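# Set the toppled nest block upright on the worktable

## Task

Get the nest block, which is lying on its side, standing upright on the worktable next to the laser marker. It must stay upright by itself once the robot lets go; a block that is upright only because a gripper is still holding it does not count.

## Robot and tools

Robot: two arms named left_arm and right_arm. The names do not refer to sides of any camera image. Bases in the scene frame: left_arm at (-0.022, +0.258, 0), right_arm at (-0.011, -0.340, 0), both nearly unrotated about z. Scene frame: origin on the table surface midway between the arms, +x points out across the table, +z points up, and left_arm sits on the +y side. All positions are in metres.

Gripper: the fingers extend along the gripper's own +z axis and close along its y axis. end_effector_position is the spot between the finger pads, about 1 cm short of the fingertips. Joint ranges in rad: waist -2.880 to 2.880, shoulder 0 to 3.142, elbow 0 to 3.019, wrist pitch -1.693 to 1.571, wrist yaw -1.571 to 1.571, wrist roll -2.094 to 2.094.

Row format, used by both moving tools: exactly 16 numbers covering both arms, even when only one arm moves. The first 8 are left_arm: x, y, z, qw, qx, qy, qz, opening. The next 8 are right_arm in the same order. x, y, z and the w-first quaternion form an absolute pose of that gripper in the scene frame, not an offset. Opening runs from -1 (closed) to +1 (fully open, 0.094 m).

execute_actions: argument actions is a list holding at most one entry, plus an optional pictures boolean. An empty list sends nothing and returns the current state with images. An action entry {"rows": [...], "steps": n} has 1 to 15 rows, n from 4 to 15 (default 15), each step lasting 1/30 s. Rows are used one per step and the final row repeats. A wait entry {"steps": n}, n up to 300, counts from the previous result, so reply time is included. A call is rejected, sending nothing, if any target lies more than 0.6 m from that arm's last reported position along any of the gripper's axes. Each step, the commanded pose is clamped to within 70 mm and 16 degrees of the measured pose, and position wins over orientation if both cannot be met. An action's result is captured 4 steps early; those steps run while the next reply is being written. After an action, an arm continues only to its last clamped pose, so a distant target may need more calls. To keep an orientation steady, keep repeating the same quaternion rather than copying the drifting reported one.

move: target is one 16-number row as above; speed is 0.002 to 0.5 m/s (default 0.25), with turning capped at twice that value in rad/s. Each gripper follows a straight line to its pose, paths finish together and last 0.5 to 10 s, being cut off at 10 s. Rotation takes the shorter way. The opening is sent when the move begins. Paths ignore obstacles and the other arm, and a gripper may lag, stray or overshoot the speed, especially near full reach. Faster contact and targets set deeper past a surface push harder. The result adds a move: line giving the ending (done, off_target, moving, held, fault) and any limits (paced means the pose was clipped; held means steps were blocked, after which the arm may jump faster), plus each gripper's distance from its target. If only one arm is named, the other finished normally.

wait: seconds from 0 to 10; nothing new is sent.

zoom_image: camera is one of cam_high, cam_low, cam_left_wrist, cam_right_wrist; region is [x0, y0, x1, y1] in that camera's pixels, origin top-left, at most 504 by 504. All images are 504x504. Wrist camera frames: +z forward, +x right, +y down.

read_manual: optional section, only "licences"; returns licence text and moves nothing.

finished_scene: scene is the integer of the current scene. Irreversible; the result reports success, and the block must remain upright afterwards.

Reading results: the state line lists each gripper's reported position and quaternion; reported positions can be off, more so at long reach, and moves often stop a centimetre or more short, usually too low. A pose unreachable line means the clearance check altered or blocked that arm's command; HELD marks affected steps. grip_measured is the measured finger opening on the same -1..1 scale; the last Joint positions value is the opening in metres. A Hand target line (only when nothing is pending) shows the pose the controller is currently driving toward. Joint torques are raw drive outputs with offsets and noise. MOTOR HOT appears from 85 °C; at 100 °C that arm stops holding and drops, reported as OVER-TEMPERATURE FAULT. FAULT lines can cut short moves, actions and waits.

Grasping: to hold something, command an opening below grip_measured; about 0.03 lower grips firmly, smaller gaps grip gently. Pads push roughly 50 to 62 N and can spike on first contact; very thin parts get less force.

Cautions: never knock or place anything off the table, which fails the task. Keep the arms from striking or pressing on each other. Avoid drops, slips, slams and strong pushes. Objects may occasionally be tugged or nudged by outside disturbances. An arm stopped by an object keeps pushing until commanded otherwise. To hold an arm still, resend its last reported full pose and desired opening in every call. Limit long holding to keep motors cool.

Each tool is called after "Emit:" in YAML: its name, and indented under it one key for each argument.

## Session

Emit:
execute_actions:
  actions: []

Scene clock: 0.00 s of 4200.00 s.
left_arm: end_effector_position=(+0.3697, +0.5582, +0.2626) grip_measured=+1.000 end_effector_quat_wxyz=(+0.635, -0.538, +0.391, +0.393) | right_arm: end_effector_position=(+0.2379, +0.0741, +0.2441) grip_measured=+1.000 end_effector_quat_wxyz=(-0.267, +0.725, -0.399, -0.494)
Joint positions: left_arm=[ 0.306  1.544  0.686  1.144 -1.148 -0.126  0.094] | right_arm=[ 0.619  1.487  1.126 -0.911 -1.173 -1.24   0.094]
Joint velocities: left_arm=[-0.005 -0.005  0.012 -0.002 -0.051  0.037  0.   ] | right_arm=[-0.015 -0.015  0.007 -0.002 -0.081 -0.022  0.   ]
Joint torques (N m, as the arm reports them, + toward a larger angle): no reading
Motor temperatures (°C, as the motors report them): left_arm=[25 23 24 23 27 24] | right_arm=[27 25 26 24 23 23]
Hand target (left_arm): +0.374, +0.560, +0.274; +0.644, -0.540, +0.380, +0.387
Hand target (right_arm): +0.243, +0.078, +0.250; -0.273, +0.727, -0.395, -0.491

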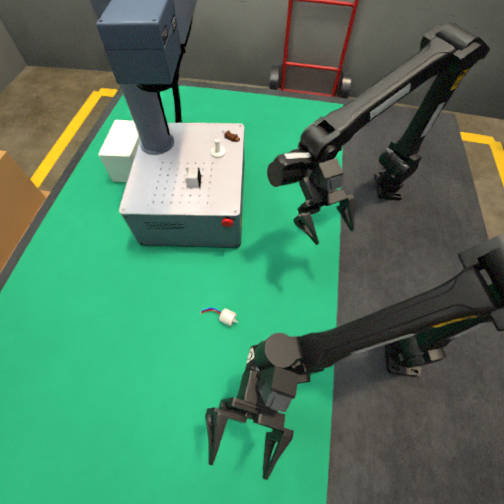

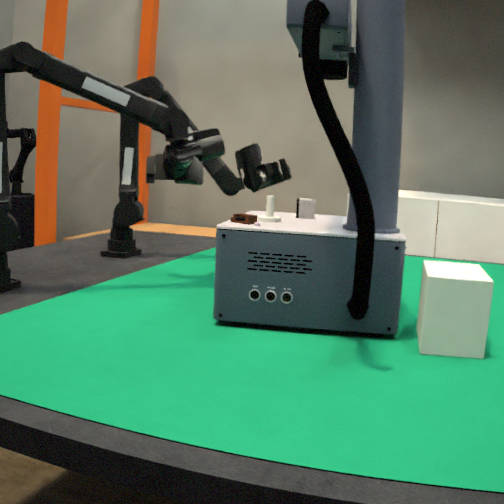

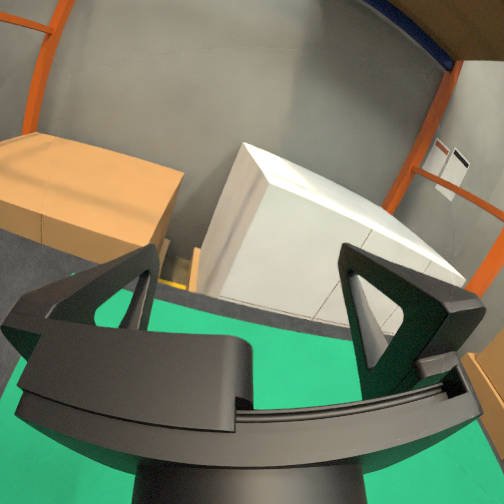

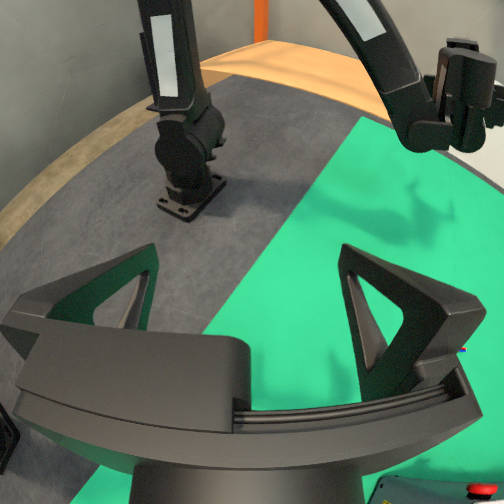

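Emit:
zoom_image:
  camera: "cam_high"
  region: [150, 120, 260, 230]

Emit:
zoom_image:
  camera: "cam_low"
  region: [260, 180, 340, 240]

Region (150, 120, 260, 230) of cam_high's 504x504 image, scaled by 4.582, with more detail than that image has.

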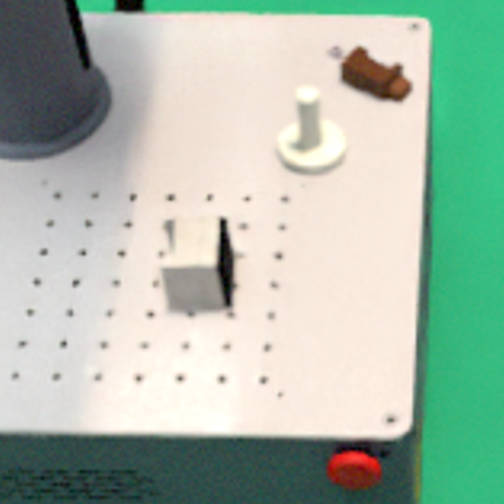

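Region (260, 180, 340, 240) of cam_low's 504x504 image, scaled by 6.300, with more detail than that image has; it fills the top 378 rows of this view, and the rest is white.

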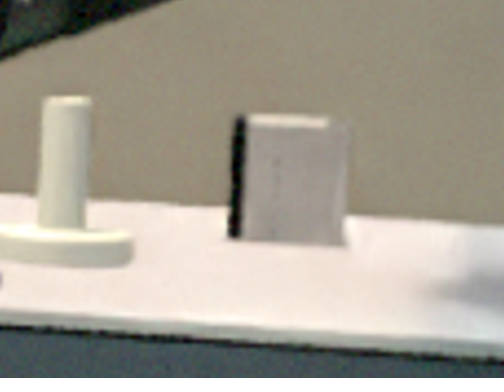

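Emit:
move:
  target: [0.3697,0.5582,0.2626,0.635,-0.538,0.391,0.393,1,0.44,-0.1,0.38,0.258,-0.084,0.962,0.023,1]
  speed: 0.4

Scene clock: 3.70 s of 4200.00 s.
left_arm: end_effector_position=(+0.3697, +0.5582, +0.2626) grip_measured=+1.000 end_effector_quat_wxyz=(+0.635, -0.538, +0.391, +0.393) | right_arm: end_effector_position=(+0.4270, -0.1057, +0.3591) grip_measured=+1.000 end_effector_quat_wxyz=(+0.243, -0.095, +0.965, +0.017)
Joint positions: left_arm=[ 0.306  1.544  0.686  1.144 -1.148 -0.126  0.094] | right_arm=[ 0.476  1.365  1.528 -1.273  0.178  0.314  0.094]
Joint velocities: left_arm=[-0.015  0.005 -0.007  0.002 -0.066 -0.007  0.   ] | right_arm=[-0.005 -0.005 -0.012 -0.032 -0.051  0.022  0.   ]
Joint torques (N m, as the arm reports them, + toward a larger angle): left_arm=[  0.69 -11.02   6.91   0.94   0.23   0.07] | right_arm=[ -0.82 -10.48  16.57   0.66   0.28   0.2 ]
Motor temperatures (°C, as the motors report them): left_arm=[25 23 25 23 27 24] | right_arm=[27 25 28 24 23 23]
Hand target (left_arm): +0.370, +0.558, +0.263; +0.635, -0.538, +0.391, +0.393
Hand target (right_arm): +0.438, -0.103, +0.379; +0.258, -0.084, +0.962, +0.024
Off the commanded pose (left_arm): 0.000 m, 0 deg.
Off the commanded pose (right_arm): 0.025 m, 2 deg.
Kept back: nothing.
move: off_target (right_arm)
camera_calibration (this result's frames):
cam_right_wrist: T_world_to_cam=[[0.197431, -0.980003, 0.024788, -0.198984], [-0.972594, -0.192645, 0.130189, 0.358024], [-0.122811, -0.0498121, -0.991179, 0.525296], [0, 0, 0, 1]] pos_world=[0.45201, -0.0998673, 0.478984]

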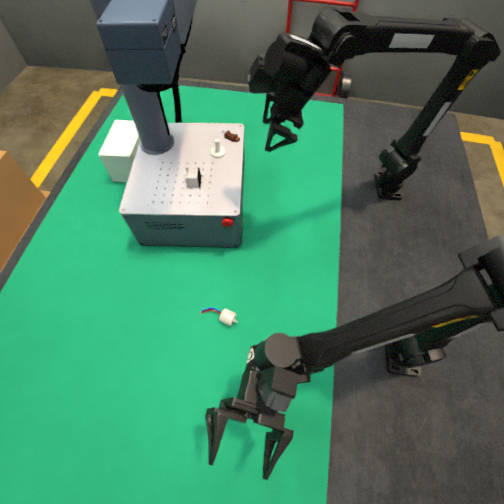

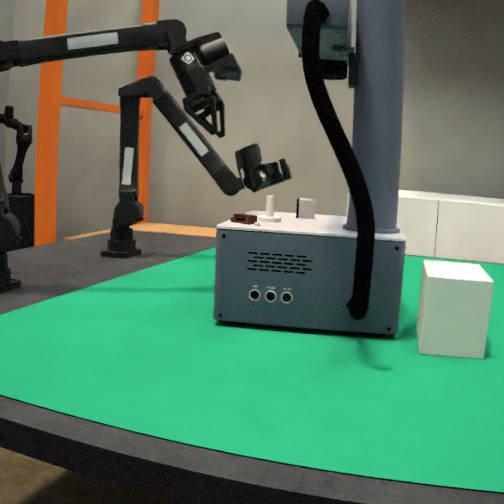

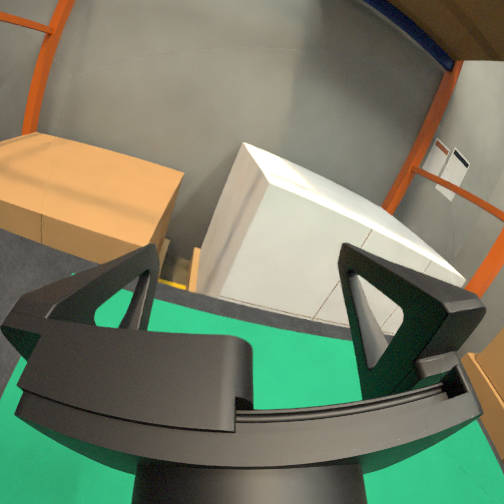

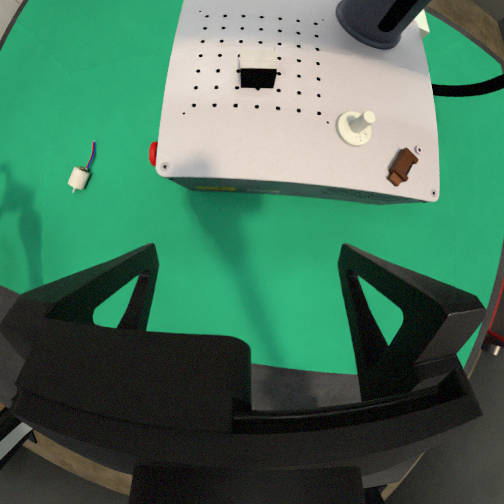

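Emit:
move:
  target: [0.3697,0.5582,0.2626,0.635,-0.538,0.391,0.393,1,0.62,-0.078,0.285,0.087,-0.095,0.992,0.008,1]

Scene clock: 5.37 s of 4200.00 s.
left_arm: end_effector_position=(+0.3697, +0.5582, +0.2626) grip_measured=+1.000 end_effector_quat_wxyz=(+0.635, -0.538, +0.391, +0.393) | right_arm: end_effector_position=(+0.5904, -0.0501, +0.2721) grip_measured=+1.000 end_effector_quat_wxyz=(+0.074, -0.119, +0.990, +0.005)
Joint positions: left_arm=[ 0.306  1.544  0.686  1.144 -1.148 -0.126  0.094] | right_arm=[ 0.382  2.062  2.28  -1.647  0.039  0.216  0.094]
Joint velocities: left_arm=[ 0.005 -0.005  0.007 -0.002 -0.051  0.007  0.   ] | right_arm=[ 0.005 -0.005 -0.002  0.007  0.066 -0.022  0.   ]
Joint torques (N m, as the arm reports them, + toward a larger angle): left_arm=[  0.48 -11.86   7.02   0.99   0.25   0.07] | right_arm=[ -5.59 -19.02  16.3    0.01  -0.07  -0.02]
Motor temperatures (°C, as the motors report them): left_arm=[25 23 25 23 27 24] | right_arm=[27 26 29 24 23 23]
Hand target (left_arm): +0.370, +0.558, +0.263; +0.635, -0.538, +0.391, +0.393
Hand target (right_arm): +0.617, -0.082, +0.282; +0.088, -0.095, +0.992, +0.008
Off the commanded pose (left_arm): 0.000 m, 0 deg.
Off the commanded pose (right_arm): 0.043 m, 3 deg.
Kept back: nothing.
move: off_target (right_arm)
camera_calibration (this result's frames):
cam_right_wrist: T_world_to_cam=[[0.24554, -0.969265, 0.015354, -0.199885], [-0.863968, -0.211628, 0.456916, 0.385039], [-0.439624, -0.125457, -0.889377, 0.617463], [0, 0, 0, 1]] pos_world=[0.653193, -0.0347919, 0.376296]

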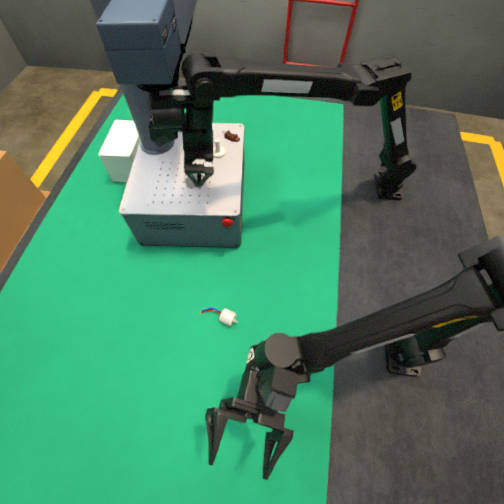

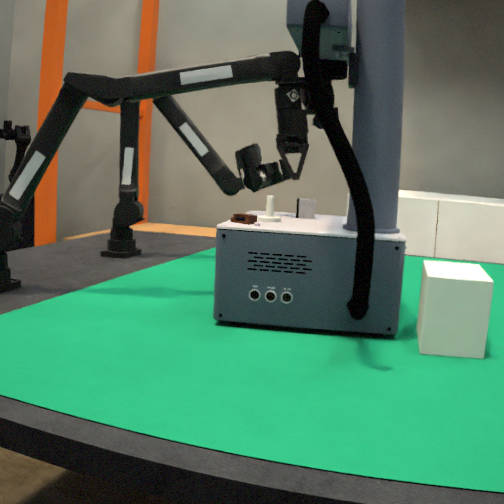

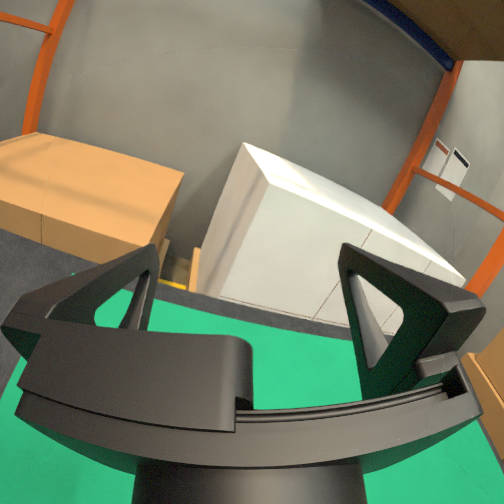

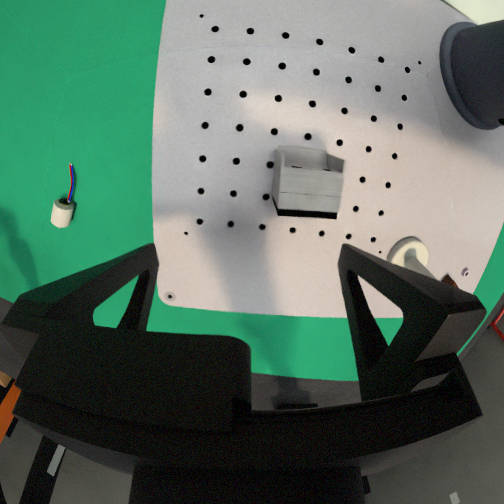

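Emit:
move:
  target: [0.3697,0.5582,0.2626,0.635,-0.538,0.391,0.393,1,0.575,-0.085,0.255,0.341,-0.082,0.936,0.03,1]

Emit:
move:
  target: [0.3697,0.5582,0.2626,0.635,-0.538,0.391,0.393,1,0.63,-0.078,0.228,0.341,-0.082,0.936,0.03,1]
  speed: 0.12

Scene clock: 7.20 s of 4200.00 s.
left_arm: end_effector_position=(+0.3697, +0.5582, +0.2626) grip_measured=+1.000 end_effector_quat_wxyz=(+0.635, -0.538, +0.391, +0.393) | right_arm: end_effector_position=(+0.5768, -0.0813, +0.2584) grip_measured=+1.000 end_effector_quat_wxyz=(+0.339, -0.085, +0.937, +0.030)
Joint positions: left_arm=[ 0.306  1.544  0.686  1.144 -1.148 -0.126  0.094] | right_arm=[ 0.386  1.63   1.483 -0.75   0.179  0.218  0.094]
Joint velocities: left_arm=[-0.005 -0.005 -0.012  0.002  0.051  0.037  0.   ] | right_arm=[-0.005 -0.005  0.027 -0.002  0.007  0.007  0.   ]
Joint torques (N m, as the arm reports them, + toward a larger angle): left_arm=[  0.84 -11.2    7.06   1.02   0.26   0.04] | right_arm=[ -0.59 -16.68   9.85   2.1    0.24   0.11]
Motor temperatures (°C, as the motors report them): left_arm=[25 23 25 23 27 24] | right_arm=[27 26 29 24 23 23]
Hand target (left_arm): +0.370, +0.558, +0.263; +0.635, -0.538, +0.391, +0.393
Hand target (right_arm): +0.576, -0.084, +0.256; +0.341, -0.082, +0.936, +0.030
Off the commanded pose (left_arm): 0.000 m, 0 deg.
Off the commanded pose (right_arm): 0.005 m, 0 deg.
Kept back: nothing.
move: done
camera_calibration (this result's frames):
cam_right_wrist: T_world_to_cam=[[0.183233, -0.982992, 0.0123221, -0.190987], [-0.980385, -0.183644, -0.0715509, 0.578874], [0.0725969, 0.00103007, -0.997361, 0.338126], [0, 0, 0, 1]] pos_world=[0.577968, -0.0817803, 0.381006]

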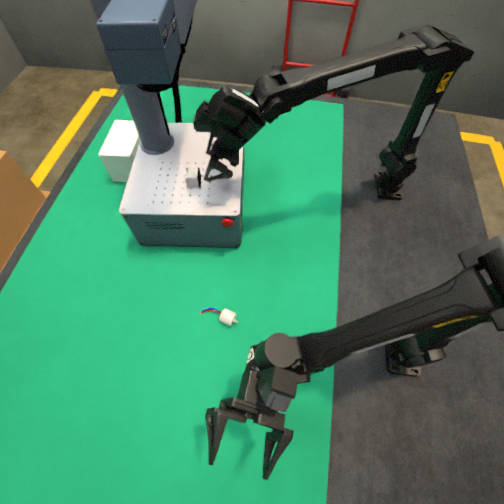

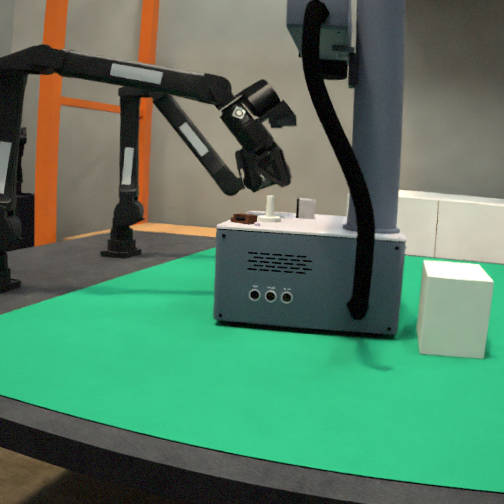

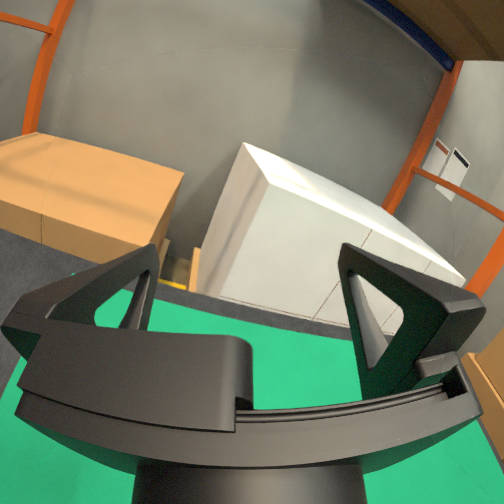

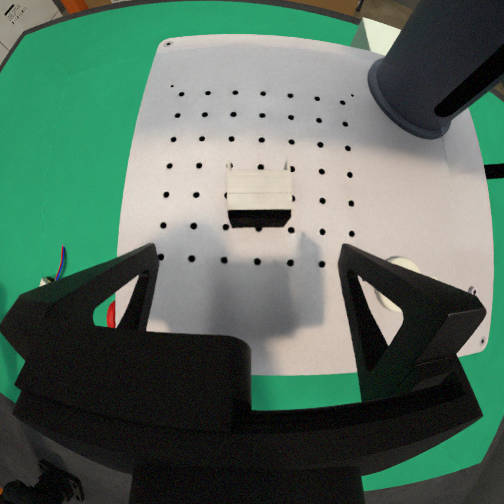

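Scene clock: 8.20 s of 4200.00 s.
left_arm: end_effector_position=(+0.3697, +0.5582, +0.2626) grip_measured=+1.000 end_effector_quat_wxyz=(+0.635, -0.538, +0.391, +0.393) | right_arm: end_effector_position=(+0.6097, -0.0861, +0.2036) grip_measured=+1.000 end_effector_quat_wxyz=(+0.315, -0.081, +0.945, +0.023)
Joint positions: left_arm=[ 0.306  1.544  0.686  1.144 -1.148 -0.126  0.094] | right_arm=[ 0.353  1.751  1.514 -0.709  0.162  0.206  0.094]
Joint velocities: left_arm=[-0.005  0.005 -0.007 -0.002 -0.037 -0.051  0.   ] | right_arm=[-0.015 -0.005 -0.012  0.002  0.051  0.022  0.   ]
Joint torques (N m, as the arm reports them, + toward a larger angle): left_arm=[  0.75 -11.51   6.94   0.93   0.26   0.07] | right_arm=[ -0.36 -16.67  16.44   1.93   0.05  -0.04]
Motor temperatures (°C, as the motors report them): left_arm=[25 23 25 23 27 24] | right_arm=[27 26 30 24 23 23]
Hand target (left_arm): +0.370, +0.558, +0.263; +0.635, -0.538, +0.391, +0.393
Hand target (right_arm): +0.628, -0.080, +0.227; +0.341, -0.082, +0.936, +0.030
Off the commanded pose (left_arm): 0.000 m, 0 deg.
Off the commanded pose (right_arm): 0.033 m, 3 deg.
Kept back: nothing.
move: off_target (right_arm)
camera_calibration (this result's frames):
cam_right_wrist: T_world_to_cam=[[0.17071, -0.985123, 0.0197548, -0.195084], [-0.985027, -0.171114, -0.0209977, 0.599964], [0.0240657, -0.0158745, -0.999584, 0.309718], [0, 0, 0, 1]] pos_world=[0.616831, -0.0846026, 0.326041]

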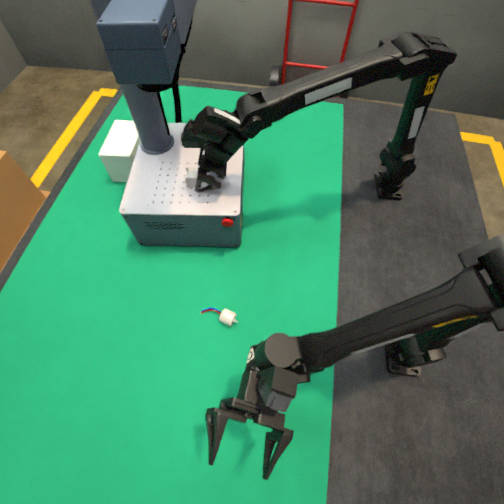

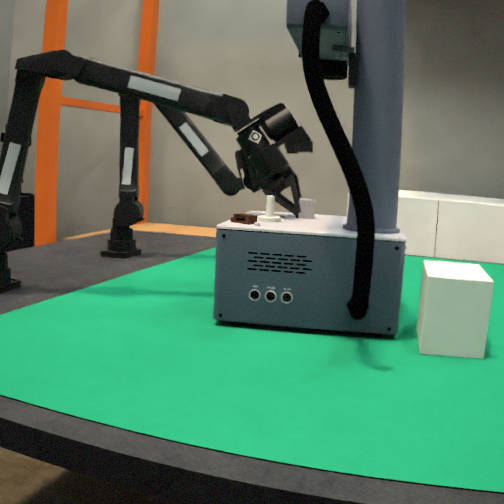

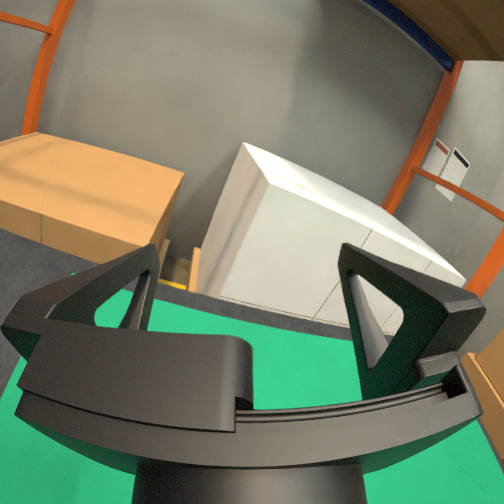

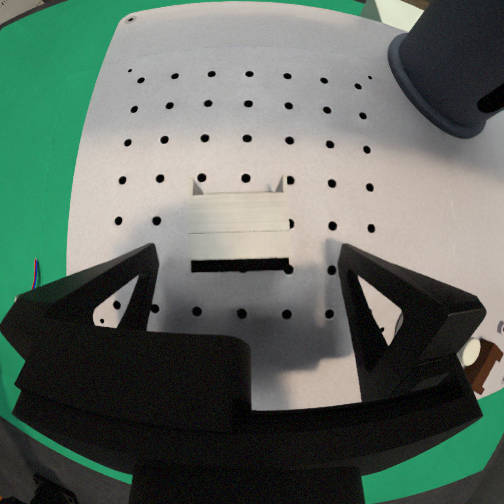

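Substantial elbow friction; advance further.

Emit:
move:
  target: [0.3697,0.5582,0.2626,0.635,-0.538,0.391,0.393,1,0.65,-0.069,0.232,0.341,-0.082,0.936,0.03,0.5]
  speed: 0.1

Emit:
execute_actions:
  actions:
    - {"rows":[[0.3697,0.5582,0.2626,0.635,-0.538,0.391,0.393,1,0.65,-0.069,0.232,0.341,-0.082,0.936,0.03,-0.22]]}
  pictures: true

Scene clock: 9.30 s of 4200.00 s.
left_arm: end_effector_position=(+0.3697, +0.5582, +0.2626) grip_measured=+1.000 end_effector_quat_wxyz=(+0.635, -0.538, +0.391, +0.393) | right_arm: end_effector_position=(+0.6342, -0.0748, +0.2188) grip_measured=+0.502 end_effector_quat_wxyz=(+0.331, -0.079, +0.940, +0.028)
Joint positions: left_arm=[ 0.306  1.544  0.686  1.144 -1.148 -0.126  0.094] | right_arm=[ 0.353  1.797  1.605 -0.718  0.162  0.206  0.071]
Joint velocities: left_arm=[-0.005 -0.024 -0.012  0.002 -0.051 -0.007  0.   ] | right_arm=[-0.005 -0.015 -0.002  0.002 -0.022  0.022 -0.001]
Joint torques (N m, as the arm reports them, + toward a larger angle): left_arm=[  0.72 -11.6    6.96   0.89   0.24   0.05] | right_arm=[ -0.58 -16.91  16.49   1.04   0.05  -0.04]
Motor temperatures (°C, as the motors report them): left_arm=[25 23 25 23 27 24] | right_arm=[27 26 30 24 23 23]
Hand target (left_arm): +0.370, +0.558, +0.263; +0.635, -0.538, +0.391, +0.393
Hand target (right_arm): +0.649, -0.070, +0.232; +0.342, -0.082, +0.936, +0.030
Off the commanded pose (left_arm): 0.000 m, 0 deg.
Off the commanded pose (right_arm): 0.021 m, 1 deg.
Kept back: nothing.
move: off_target (right_arm)
camera_calibration (this result's frames):
cam_right_wrist: T_world_to_cam=[[0.170808, -0.98524, 0.0112586, -0.186709], [-0.983711, -0.17117, -0.0549039, 0.632928], [0.0560207, -0.00169718, -0.998428, 0.305016], [0, 0, 0, 1]] pos_world=[0.637422, -0.0750973, 0.341388]

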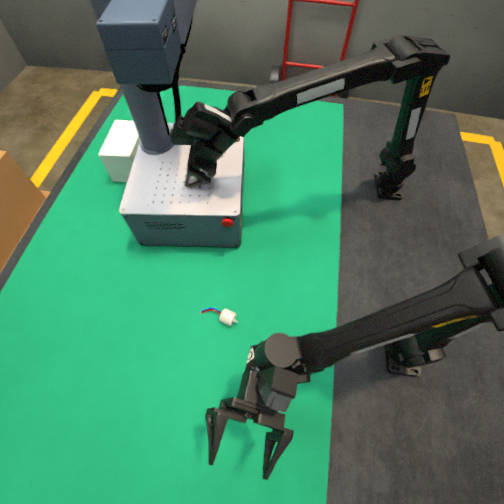

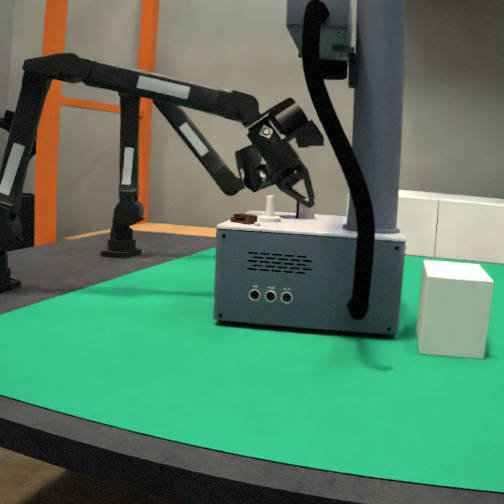

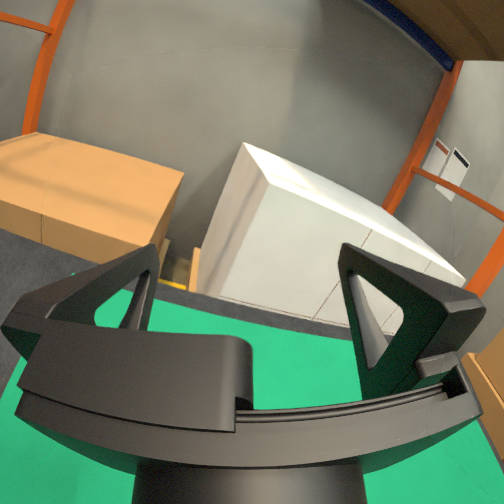

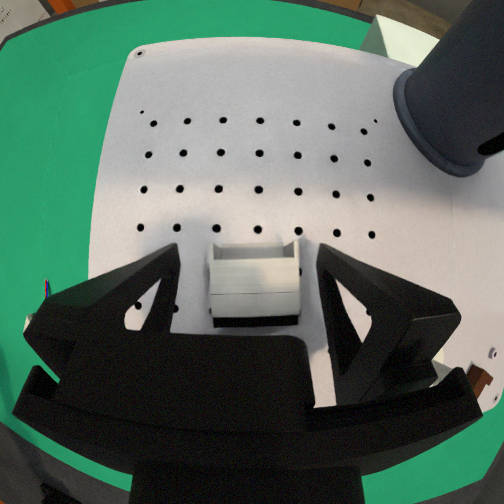

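Scene clock: 9.67 s of 4200.00 s.
left_arm: end_effector_position=(+0.3697, +0.5582, +0.2626) grip_measured=+1.000 end_effector_quat_wxyz=(+0.635, -0.538, +0.391, +0.393) | right_arm: end_effector_position=(+0.6340, -0.0752, +0.2186) grip_measured=-0.162 end_effector_quat_wxyz=(+0.330, -0.080, +0.940, +0.027)
Joint positions: left_arm=[ 0.306  1.544  0.686  1.144 -1.148 -0.126  0.094] | right_arm=[ 0.353  1.797  1.605 -0.72   0.163  0.205  0.039]
Joint velocities: left_arm=[-0.024  0.005  0.007  0.012 -0.007 -0.007  0.   ] | right_arm=[ 0.005  0.005  0.002 -0.012  0.007  0.007  0.   ]
Joint torques (N m, as the arm reports them, + toward a larger angle): left_arm=[  0.32 -11.13   7.08   0.97   0.23   0.08] | right_arm=[ -0.41 -16.51  16.78   0.99  -0.01  -0.02]
Motor temperatures (°C, as the motors report them): left_arm=[25 23 25 23 27 24] | right_arm=[27 26 30 24 23 23]
Steps of this call (steps 1 to 11: the first 11 steps of this action). Readings (end_effector_position):
1: left_arm (+0.3697, +0.5582, +0.2626) | right_arm (+0.6341, -0.0749, +0.2187)
2: left_arm (+0.3697, +0.5582, +0.2626) | right_arm (+0.6340, -0.0749, +0.2186)
4: left_arm (+0.3697, +0.5582, +0.2626) | right_arm (+0.6340, -0.0752, +0.2186)
8: left_arm (+0.3697, +0.5582, +0.2626) | right_arm (+0.6340, -0.0752, +0.2186)
11: the state above
camera_calibration (this result's frames):
cam_right_wrist: T_world_to_cam=[[0.171007, -0.985181, 0.0132388, -0.187529], [-0.983726, -0.171476, -0.0536572, 0.632378], [0.0551322, -0.00384758, -0.998472, 0.305236], [0, 0, 0, 1]] pos_world=[0.637327, -0.0751385, 0.341184]

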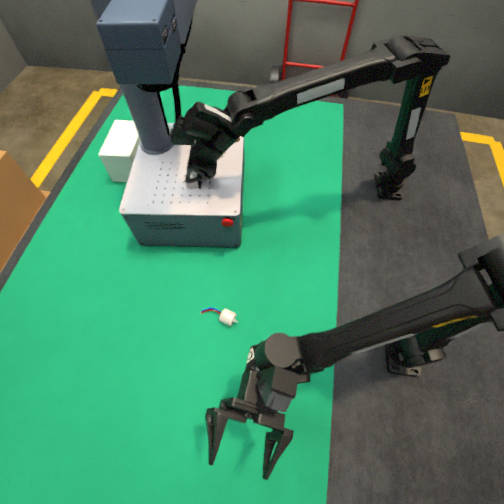

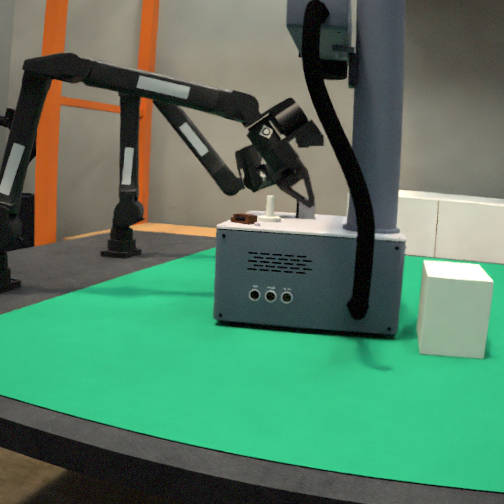

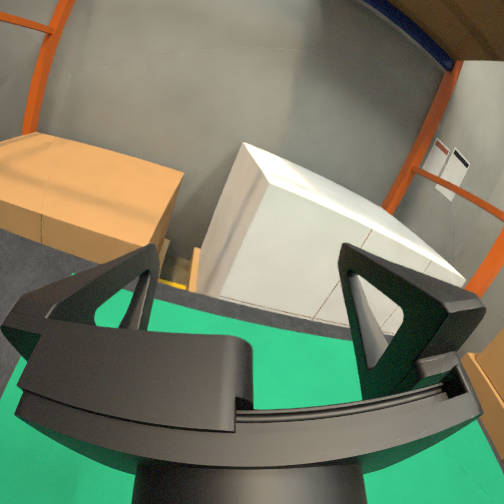

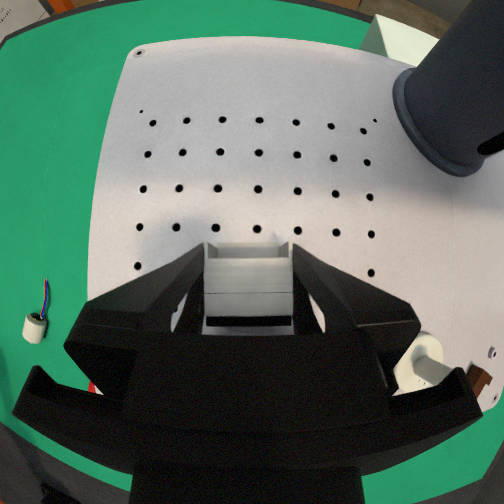

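Emit:
move:
  target: [0.3697,0.5582,0.2626,0.635,-0.538,0.391,0.393,1,0.42,-0.07,0.33,0.33,-0.2,0.92,0.07,-0.22]

Emit:
move:
  target: [0.3697,0.5582,0.2626,0.635,-0.538,0.391,0.393,1,0.29,-0.01,0.055,0.302,-0.384,0.863,0.134,-0.22]

Scene clock: 11.40 s of 4200.00 s.
left_arm: end_effector_position=(+0.3697, +0.5582, +0.2626) grip_measured=+1.000 end_effector_quat_wxyz=(+0.635, -0.538, +0.391, +0.393) | right_arm: end_effector_position=(+0.4218, -0.0660, +0.3416) grip_measured=-0.162 end_effector_quat_wxyz=(+0.339, -0.194, +0.918, +0.074)
Joint positions: left_arm=[ 0.306  1.544  0.686  1.144 -1.148 -0.126  0.094] | right_arm=[ 0.527  1.265  1.309 -0.913  0.116  0.144  0.039]
Joint velocities: left_arm=[-0.005 -0.005  0.002  0.007 -0.007  0.022  0.   ] | right_arm=[-0.005 -0.024 -0.007 -0.007  0.007 -0.007 -0.002]
Joint torques (N m, as the arm reports them, + toward a larger angle): left_arm=[  0.41 -11.78   7.05   1.03   0.24   0.06] | right_arm=[ -0.07 -10.24  10.42   1.2   -0.01  -0.04]
Motor temperatures (°C, as the motors report them): left_arm=[25 23 25 23 27 24] | right_arm=[27 26 30 24 23 23]
Hand target (left_arm): +0.370, +0.558, +0.263; +0.635, -0.538, +0.391, +0.393
Hand target (right_arm): +0.420, -0.067, +0.333; +0.330, -0.200, +0.920, +0.069
Off your previous action's commanded pose (left_arm): 0.000 m, 0 deg at its last step (step 4 of this call).
Off your previous action's commanded pose (right_arm): 0.022 m, 1 deg at its last step (step 4 of this call).
Off the commanded pose (left_arm): 0.000 m, 0 deg.
Off the commanded pose (right_arm): 0.012 m, 1 deg.
Kept back: nothing.
move: off_target (right_arm)
camera_calibration (this result's frames):
cam_right_wrist: T_world_to_cam=[[0.408684, -0.91265, 0.00684792, -0.237144], [-0.908976, -0.407691, -0.0868924, 0.3961], [0.0820942, 0.0292869, -0.996194, 0.429868], [0, 0, 0, 1]] pos_world=[0.421673, -0.0675323, 0.464274]

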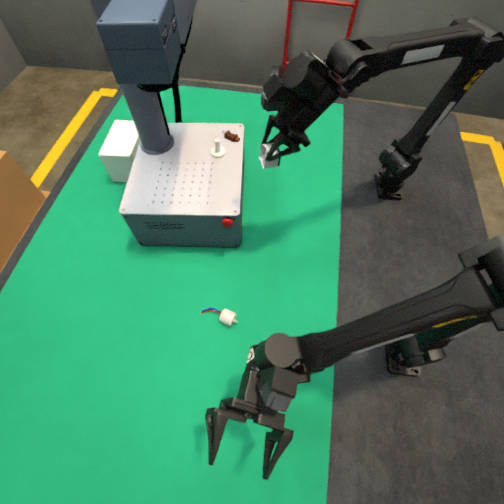

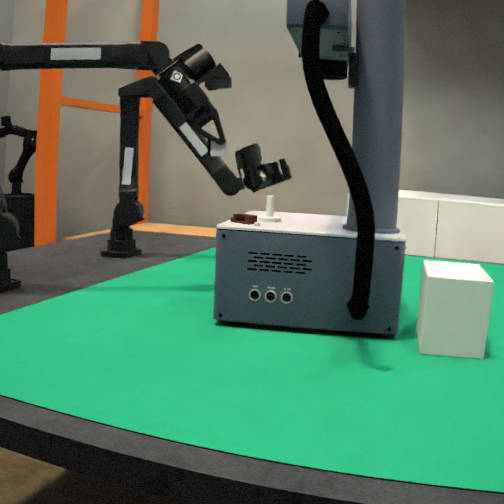

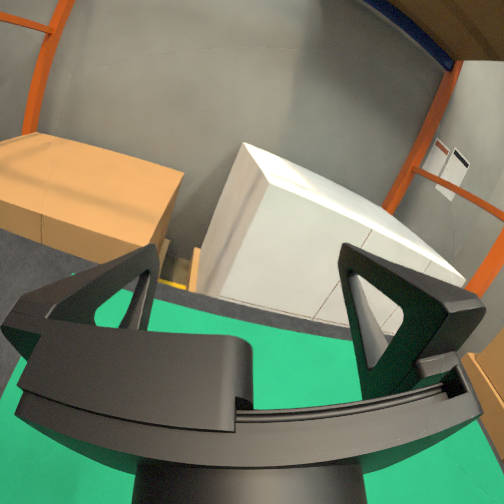

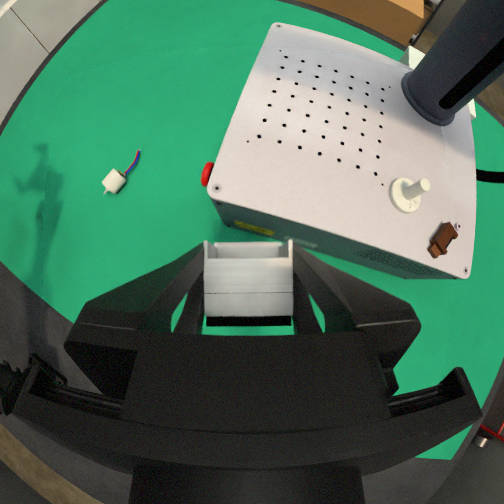

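Scene clock: 13.23 s of 4200.00 s.
left_arm: end_effector_position=(+0.3697, +0.5582, +0.2626) grip_measured=+1.000 end_effector_quat_wxyz=(+0.635, -0.538, +0.391, +0.393) | right_arm: end_effector_position=(+0.2886, -0.0121, +0.0507) grip_measured=-0.163 end_effector_quat_wxyz=(+0.292, -0.379, +0.868, +0.129)
Joint positions: left_arm=[ 0.306  1.544  0.686  1.144 -1.148 -0.126  0.094] | right_arm=[ 0.755  1.399  0.618 -0.139  0.003  0.007  0.039]
Joint velocities: left_arm=[-0.015 -0.005  0.002 -0.002  0.007 -0.051  0.   ] | right_arm=[ 0.005 -0.005 -0.007 -0.002 -0.051 -0.007  0.001]
Joint torques (N m, as the arm reports them, + toward a larger angle): left_arm=[  1.16 -10.97   7.11   0.97   0.28   0.09] | right_arm=[ -0.3  -10.11   8.28   2.15  -0.14  -0.06]
Motor temperatures (°C, as the motors report them): left_arm=[25 23 26 23 27 24] | right_arm=[27 26 30 24 23 23]
Hand target (left_arm): +0.370, +0.558, +0.263; +0.635, -0.538, +0.391, +0.393
Hand target (right_arm): +0.290, -0.009, +0.055; +0.302, -0.384, +0.862, +0.133
Off the commanded pose (left_arm): 0.000 m, 0 deg.
Off the commanded pose (right_arm): 0.005 m, 1 deg.
Kept back: nothing.
move: done
camera_calibration (this result's frames):
cam_right_wrist: T_world_to_cam=[[0.736146, -0.676759, 0.00929977, -0.223267], [-0.676314, -0.736056, -0.0286565, 0.197612], [0.0262387, 0.0148058, -0.999546, 0.165464], [0, 0, 0, 1]] pos_world=[0.293664, -0.00809391, 0.173128]

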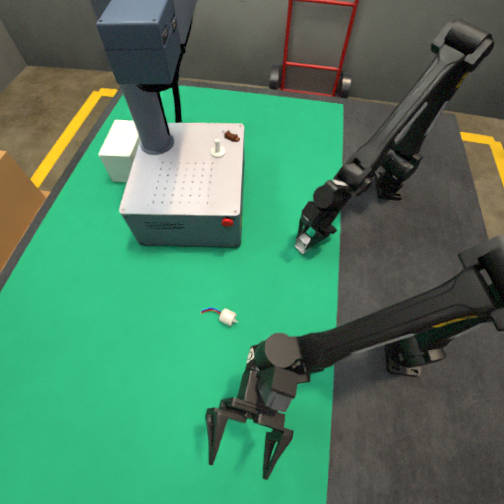

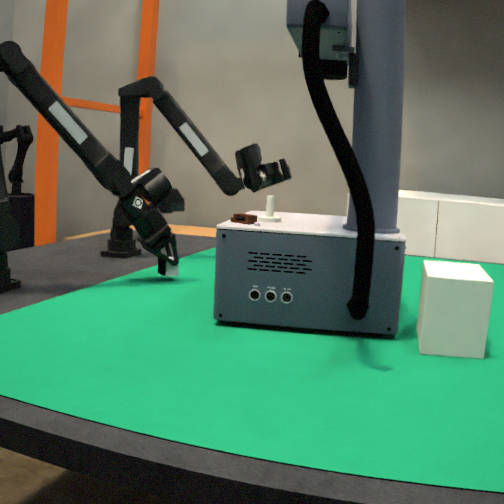

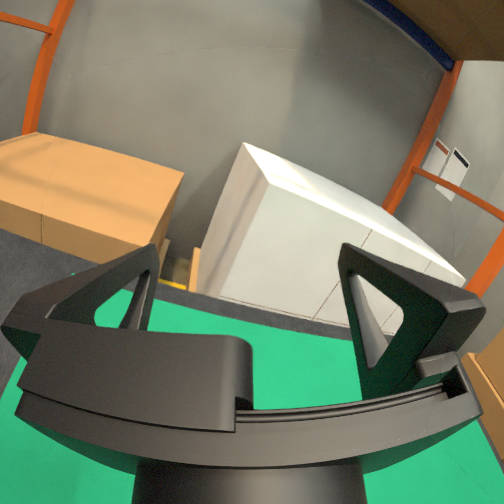

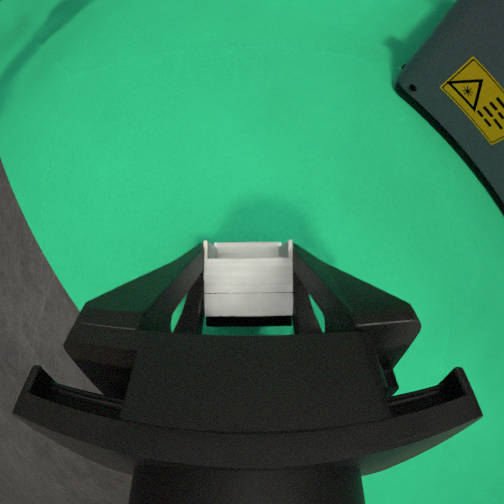

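Emit:
move:
  target: [0.3697,0.5582,0.2626,0.635,-0.538,0.391,0.393,1,0.29,-0.01,0.034,0.31,-0.382,0.86,0.138,-0.22]
  speed: 0.04

Emit:
execute_actions:
  actions:
    - {"rows":[[0.3697,0.5582,0.2626,0.635,-0.538,0.391,0.393,1,0.29,-0.01,0.036,0.31,-0.382,0.86,0.138,0.5]],"steps":8}

Emit:
move:
  target: [0.3697,0.5582,0.2626,0.635,-0.538,0.391,0.393,1,0.305,0.006,0.05,-0.198,-0.397,0.892,-0.088,0.5]
  speed: 0.4

Scene clock: 14.27 s of 4200.00 s.
left_arm: end_effector_position=(+0.3697, +0.5582, +0.2626) grip_measured=+1.000 end_effector_quat_wxyz=(+0.635, -0.538, +0.391, +0.393) | right_arm: end_effector_position=(+0.2906, -0.0089, +0.0379) grip_measured=-0.163 end_effector_quat_wxyz=(+0.308, -0.378, +0.862, +0.138)
Joint positions: left_arm=[ 0.306  1.544  0.686  1.144 -1.148 -0.126  0.094] | right_arm=[ 0.755  1.44   0.59  -0.032 -0.001  0.006  0.039]
Joint velocities: left_arm=[-0.024 -0.005 -0.012 -0.002 -0.037  0.066  0.   ] | right_arm=[-0.005 -0.024 -0.007  0.017 -0.066 -0.022 -0.   ]
Joint torques (N m, as the arm reports them, + toward a larger angle): left_arm=[  1.02 -11.29   6.93   0.94   0.25   0.05] | right_arm=[-0.5  -9.15  7.3   2.31 -0.18 -0.06]
Motor temperatures (°C, as the motors report them): left_arm=[25 23 26 23 27 24] | right_arm=[27 26 30 24 23 23]
Hand target (left_arm): +0.370, +0.558, +0.263; +0.635, -0.538, +0.391, +0.393
Hand target (right_arm): +0.290, -0.010, +0.034; +0.310, -0.382, +0.860, +0.138
Off the commanded pose (left_arm): 0.000 m, 0 deg.
Off the commanded pose (right_arm): 0.004 m, 1 deg.
Kept back: nothing.
move: done
camera_calibration (this result's frames):
cam_right_wrist: T_world_to_cam=[[0.738158, -0.674592, 0.00691544, -0.222952], [-0.672763, -0.736841, -0.0667517, 0.201397], [0.0501258, 0.0446209, -0.997746, 0.145846], [0, 0, 0, 1]] pos_world=[0.292756, -0.00851182, 0.160502]

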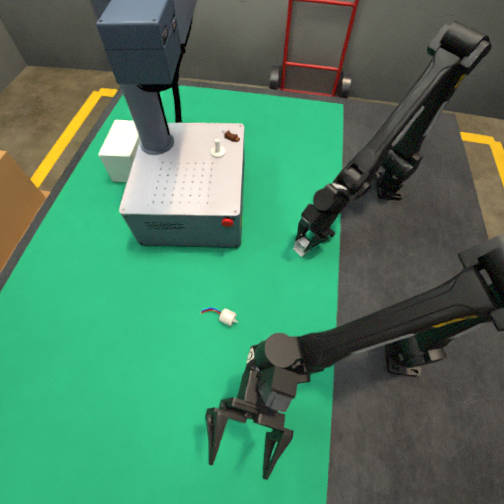

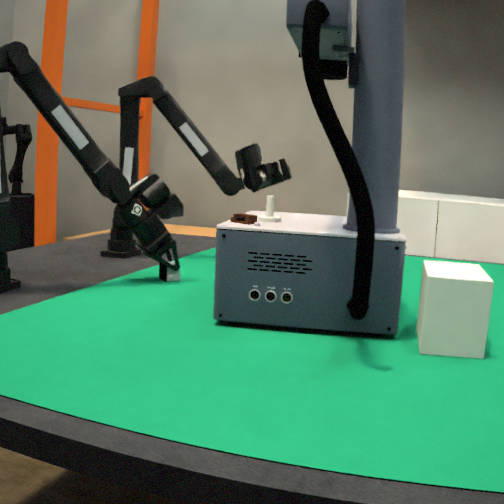

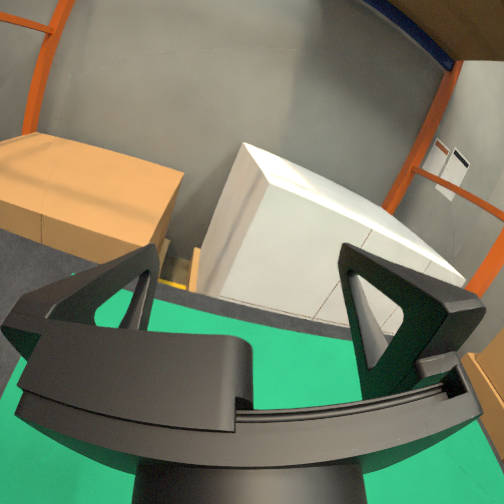

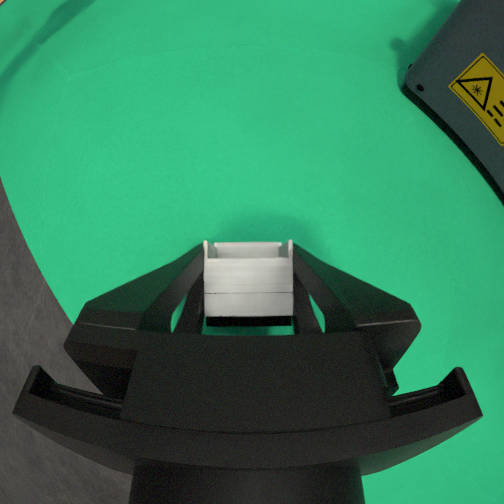

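Scene clock: 14.40 s of 4200.00 s.
left_arm: end_effector_position=(+0.3697, +0.5582, +0.2626) grip_measured=+1.000 end_effector_quat_wxyz=(+0.635, -0.538, +0.391, +0.393) | right_arm: end_effector_position=(+0.2906, -0.0088, +0.0379) grip_measured=+0.488 end_effector_quat_wxyz=(+0.308, -0.378, +0.862, +0.138)
Joint positions: left_arm=[ 0.306  1.544  0.686  1.144 -1.148 -0.126  0.094] | right_arm=[ 0.755  1.44   0.59  -0.031 -0.001  0.006  0.07 ]
Joint velocities: left_arm=[-0.015  0.005 -0.002 -0.007 -0.022 -0.007  0.   ] | right_arm=[-0.015 -0.005 -0.002 -0.007 -0.081  0.095  0.02 ]
Joint torques (N m, as the arm reports them, + toward a larger angle): left_arm=[  1.13 -11.73   6.92   1.     0.25   0.06] | right_arm=[-0.55 -8.91  7.53  1.94 -0.18 -0.04]
Motor temperatures (°C, as the motors report them): left_arm=[25 23 26 23 27 24] | right_arm=[27 26 30 24 23 23]
Steps of this call (steps 1 to 4: the first 4 steps of this action). Readings (end_effector_position):
1: left_arm (+0.3697, +0.5582, +0.2626) | right_arm (+0.2906, -0.0088, +0.0379)
2: left_arm (+0.3697, +0.5582, +0.2626) | right_arm (+0.2906, -0.0088, +0.0379)
4: the state above

Scene clock: 16.57 s of 4200.00 s.
left_arm: end_effector_position=(+0.3697, +0.5582, +0.2626) grip_measured=+1.000 end_effector_quat_wxyz=(+0.635, -0.538, +0.391, +0.393) | right_arm: end_effector_position=(+0.2934, -0.0059, +0.0441) grip_measured=+0.498 end_effector_quat_wxyz=(-0.207, -0.391, +0.892, -0.092)
Joint positions: left_arm=[ 0.306  1.544  0.686  1.144 -1.148 -0.126  0.094] | right_arm=[ 0.755  1.963  1.443 -1.508 -0.001  0.005  0.07 ]
Joint velocities: left_arm=[-0.015 -0.005 -0.012 -0.002 -0.022 -0.007  0.   ] | right_arm=[-0.005  0.005  0.002 -0.002 -0.022  0.007  0.   ]
Joint torques (N m, as the arm reports them, + toward a larger angle): left_arm=[  0.87 -11.36   7.03   1.09   0.25   0.09] | right_arm=[ -0.39 -16.32  12.31  -1.06   0.11  -0.03]
Motor temperatures (°C, as the motors report them): left_arm=[25 24 26 23 27 24] | right_arm=[27 26 31 24 23 23]
Hand target (left_arm): +0.370, +0.558, +0.263; +0.635, -0.538, +0.391, +0.393
Hand target (right_arm): +0.304, +0.005, +0.050; -0.198, -0.397, +0.892, -0.088
Off your previous action's commanded pose (left_arm): 0.000 m, 0 deg at its last step (step 4 of this call).
Off your previous action's commanded pose (right_arm): 0.002 m, 1 deg at its last step (step 4 of this call).
Off the commanded pose (left_arm): 0.000 m, 0 deg.
Off the commanded pose (right_arm): 0.018 m, 1 deg.
Kept back: nothing.
move: off_target (right_arm)
camera_calibration (this result's frames):
cam_right_wrist: T_world_to_cam=[[0.743922, -0.668256, 0.00364218, -0.224565], [-0.317628, -0.348787, 0.881737, 0.0621239], [-0.587956, -0.6571, -0.471728, 0.311635], [0, 0, 0, 1]] pos_world=[0.370019, 0.0763765, 0.0930478]

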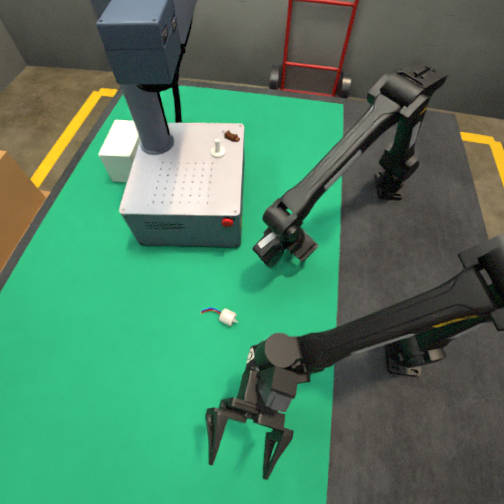

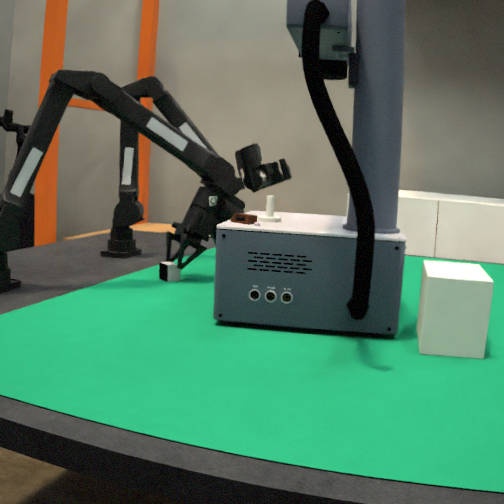

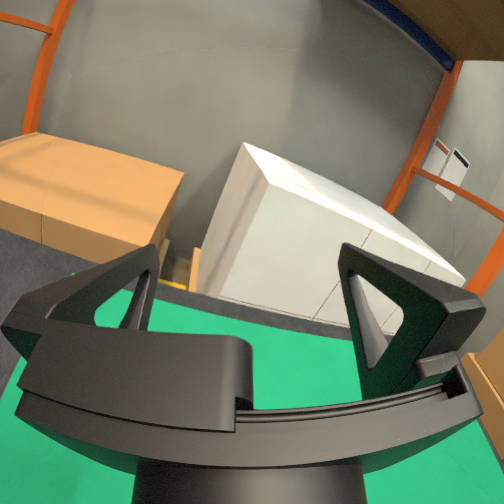

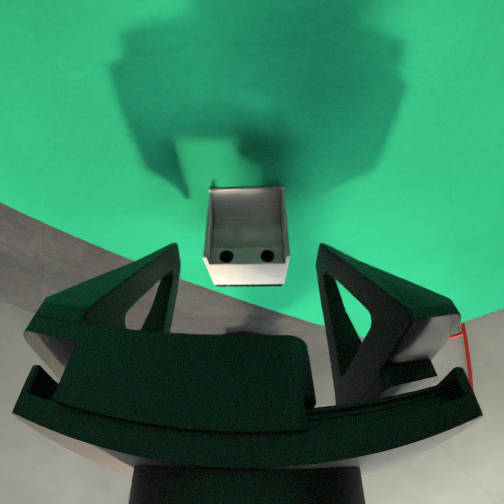

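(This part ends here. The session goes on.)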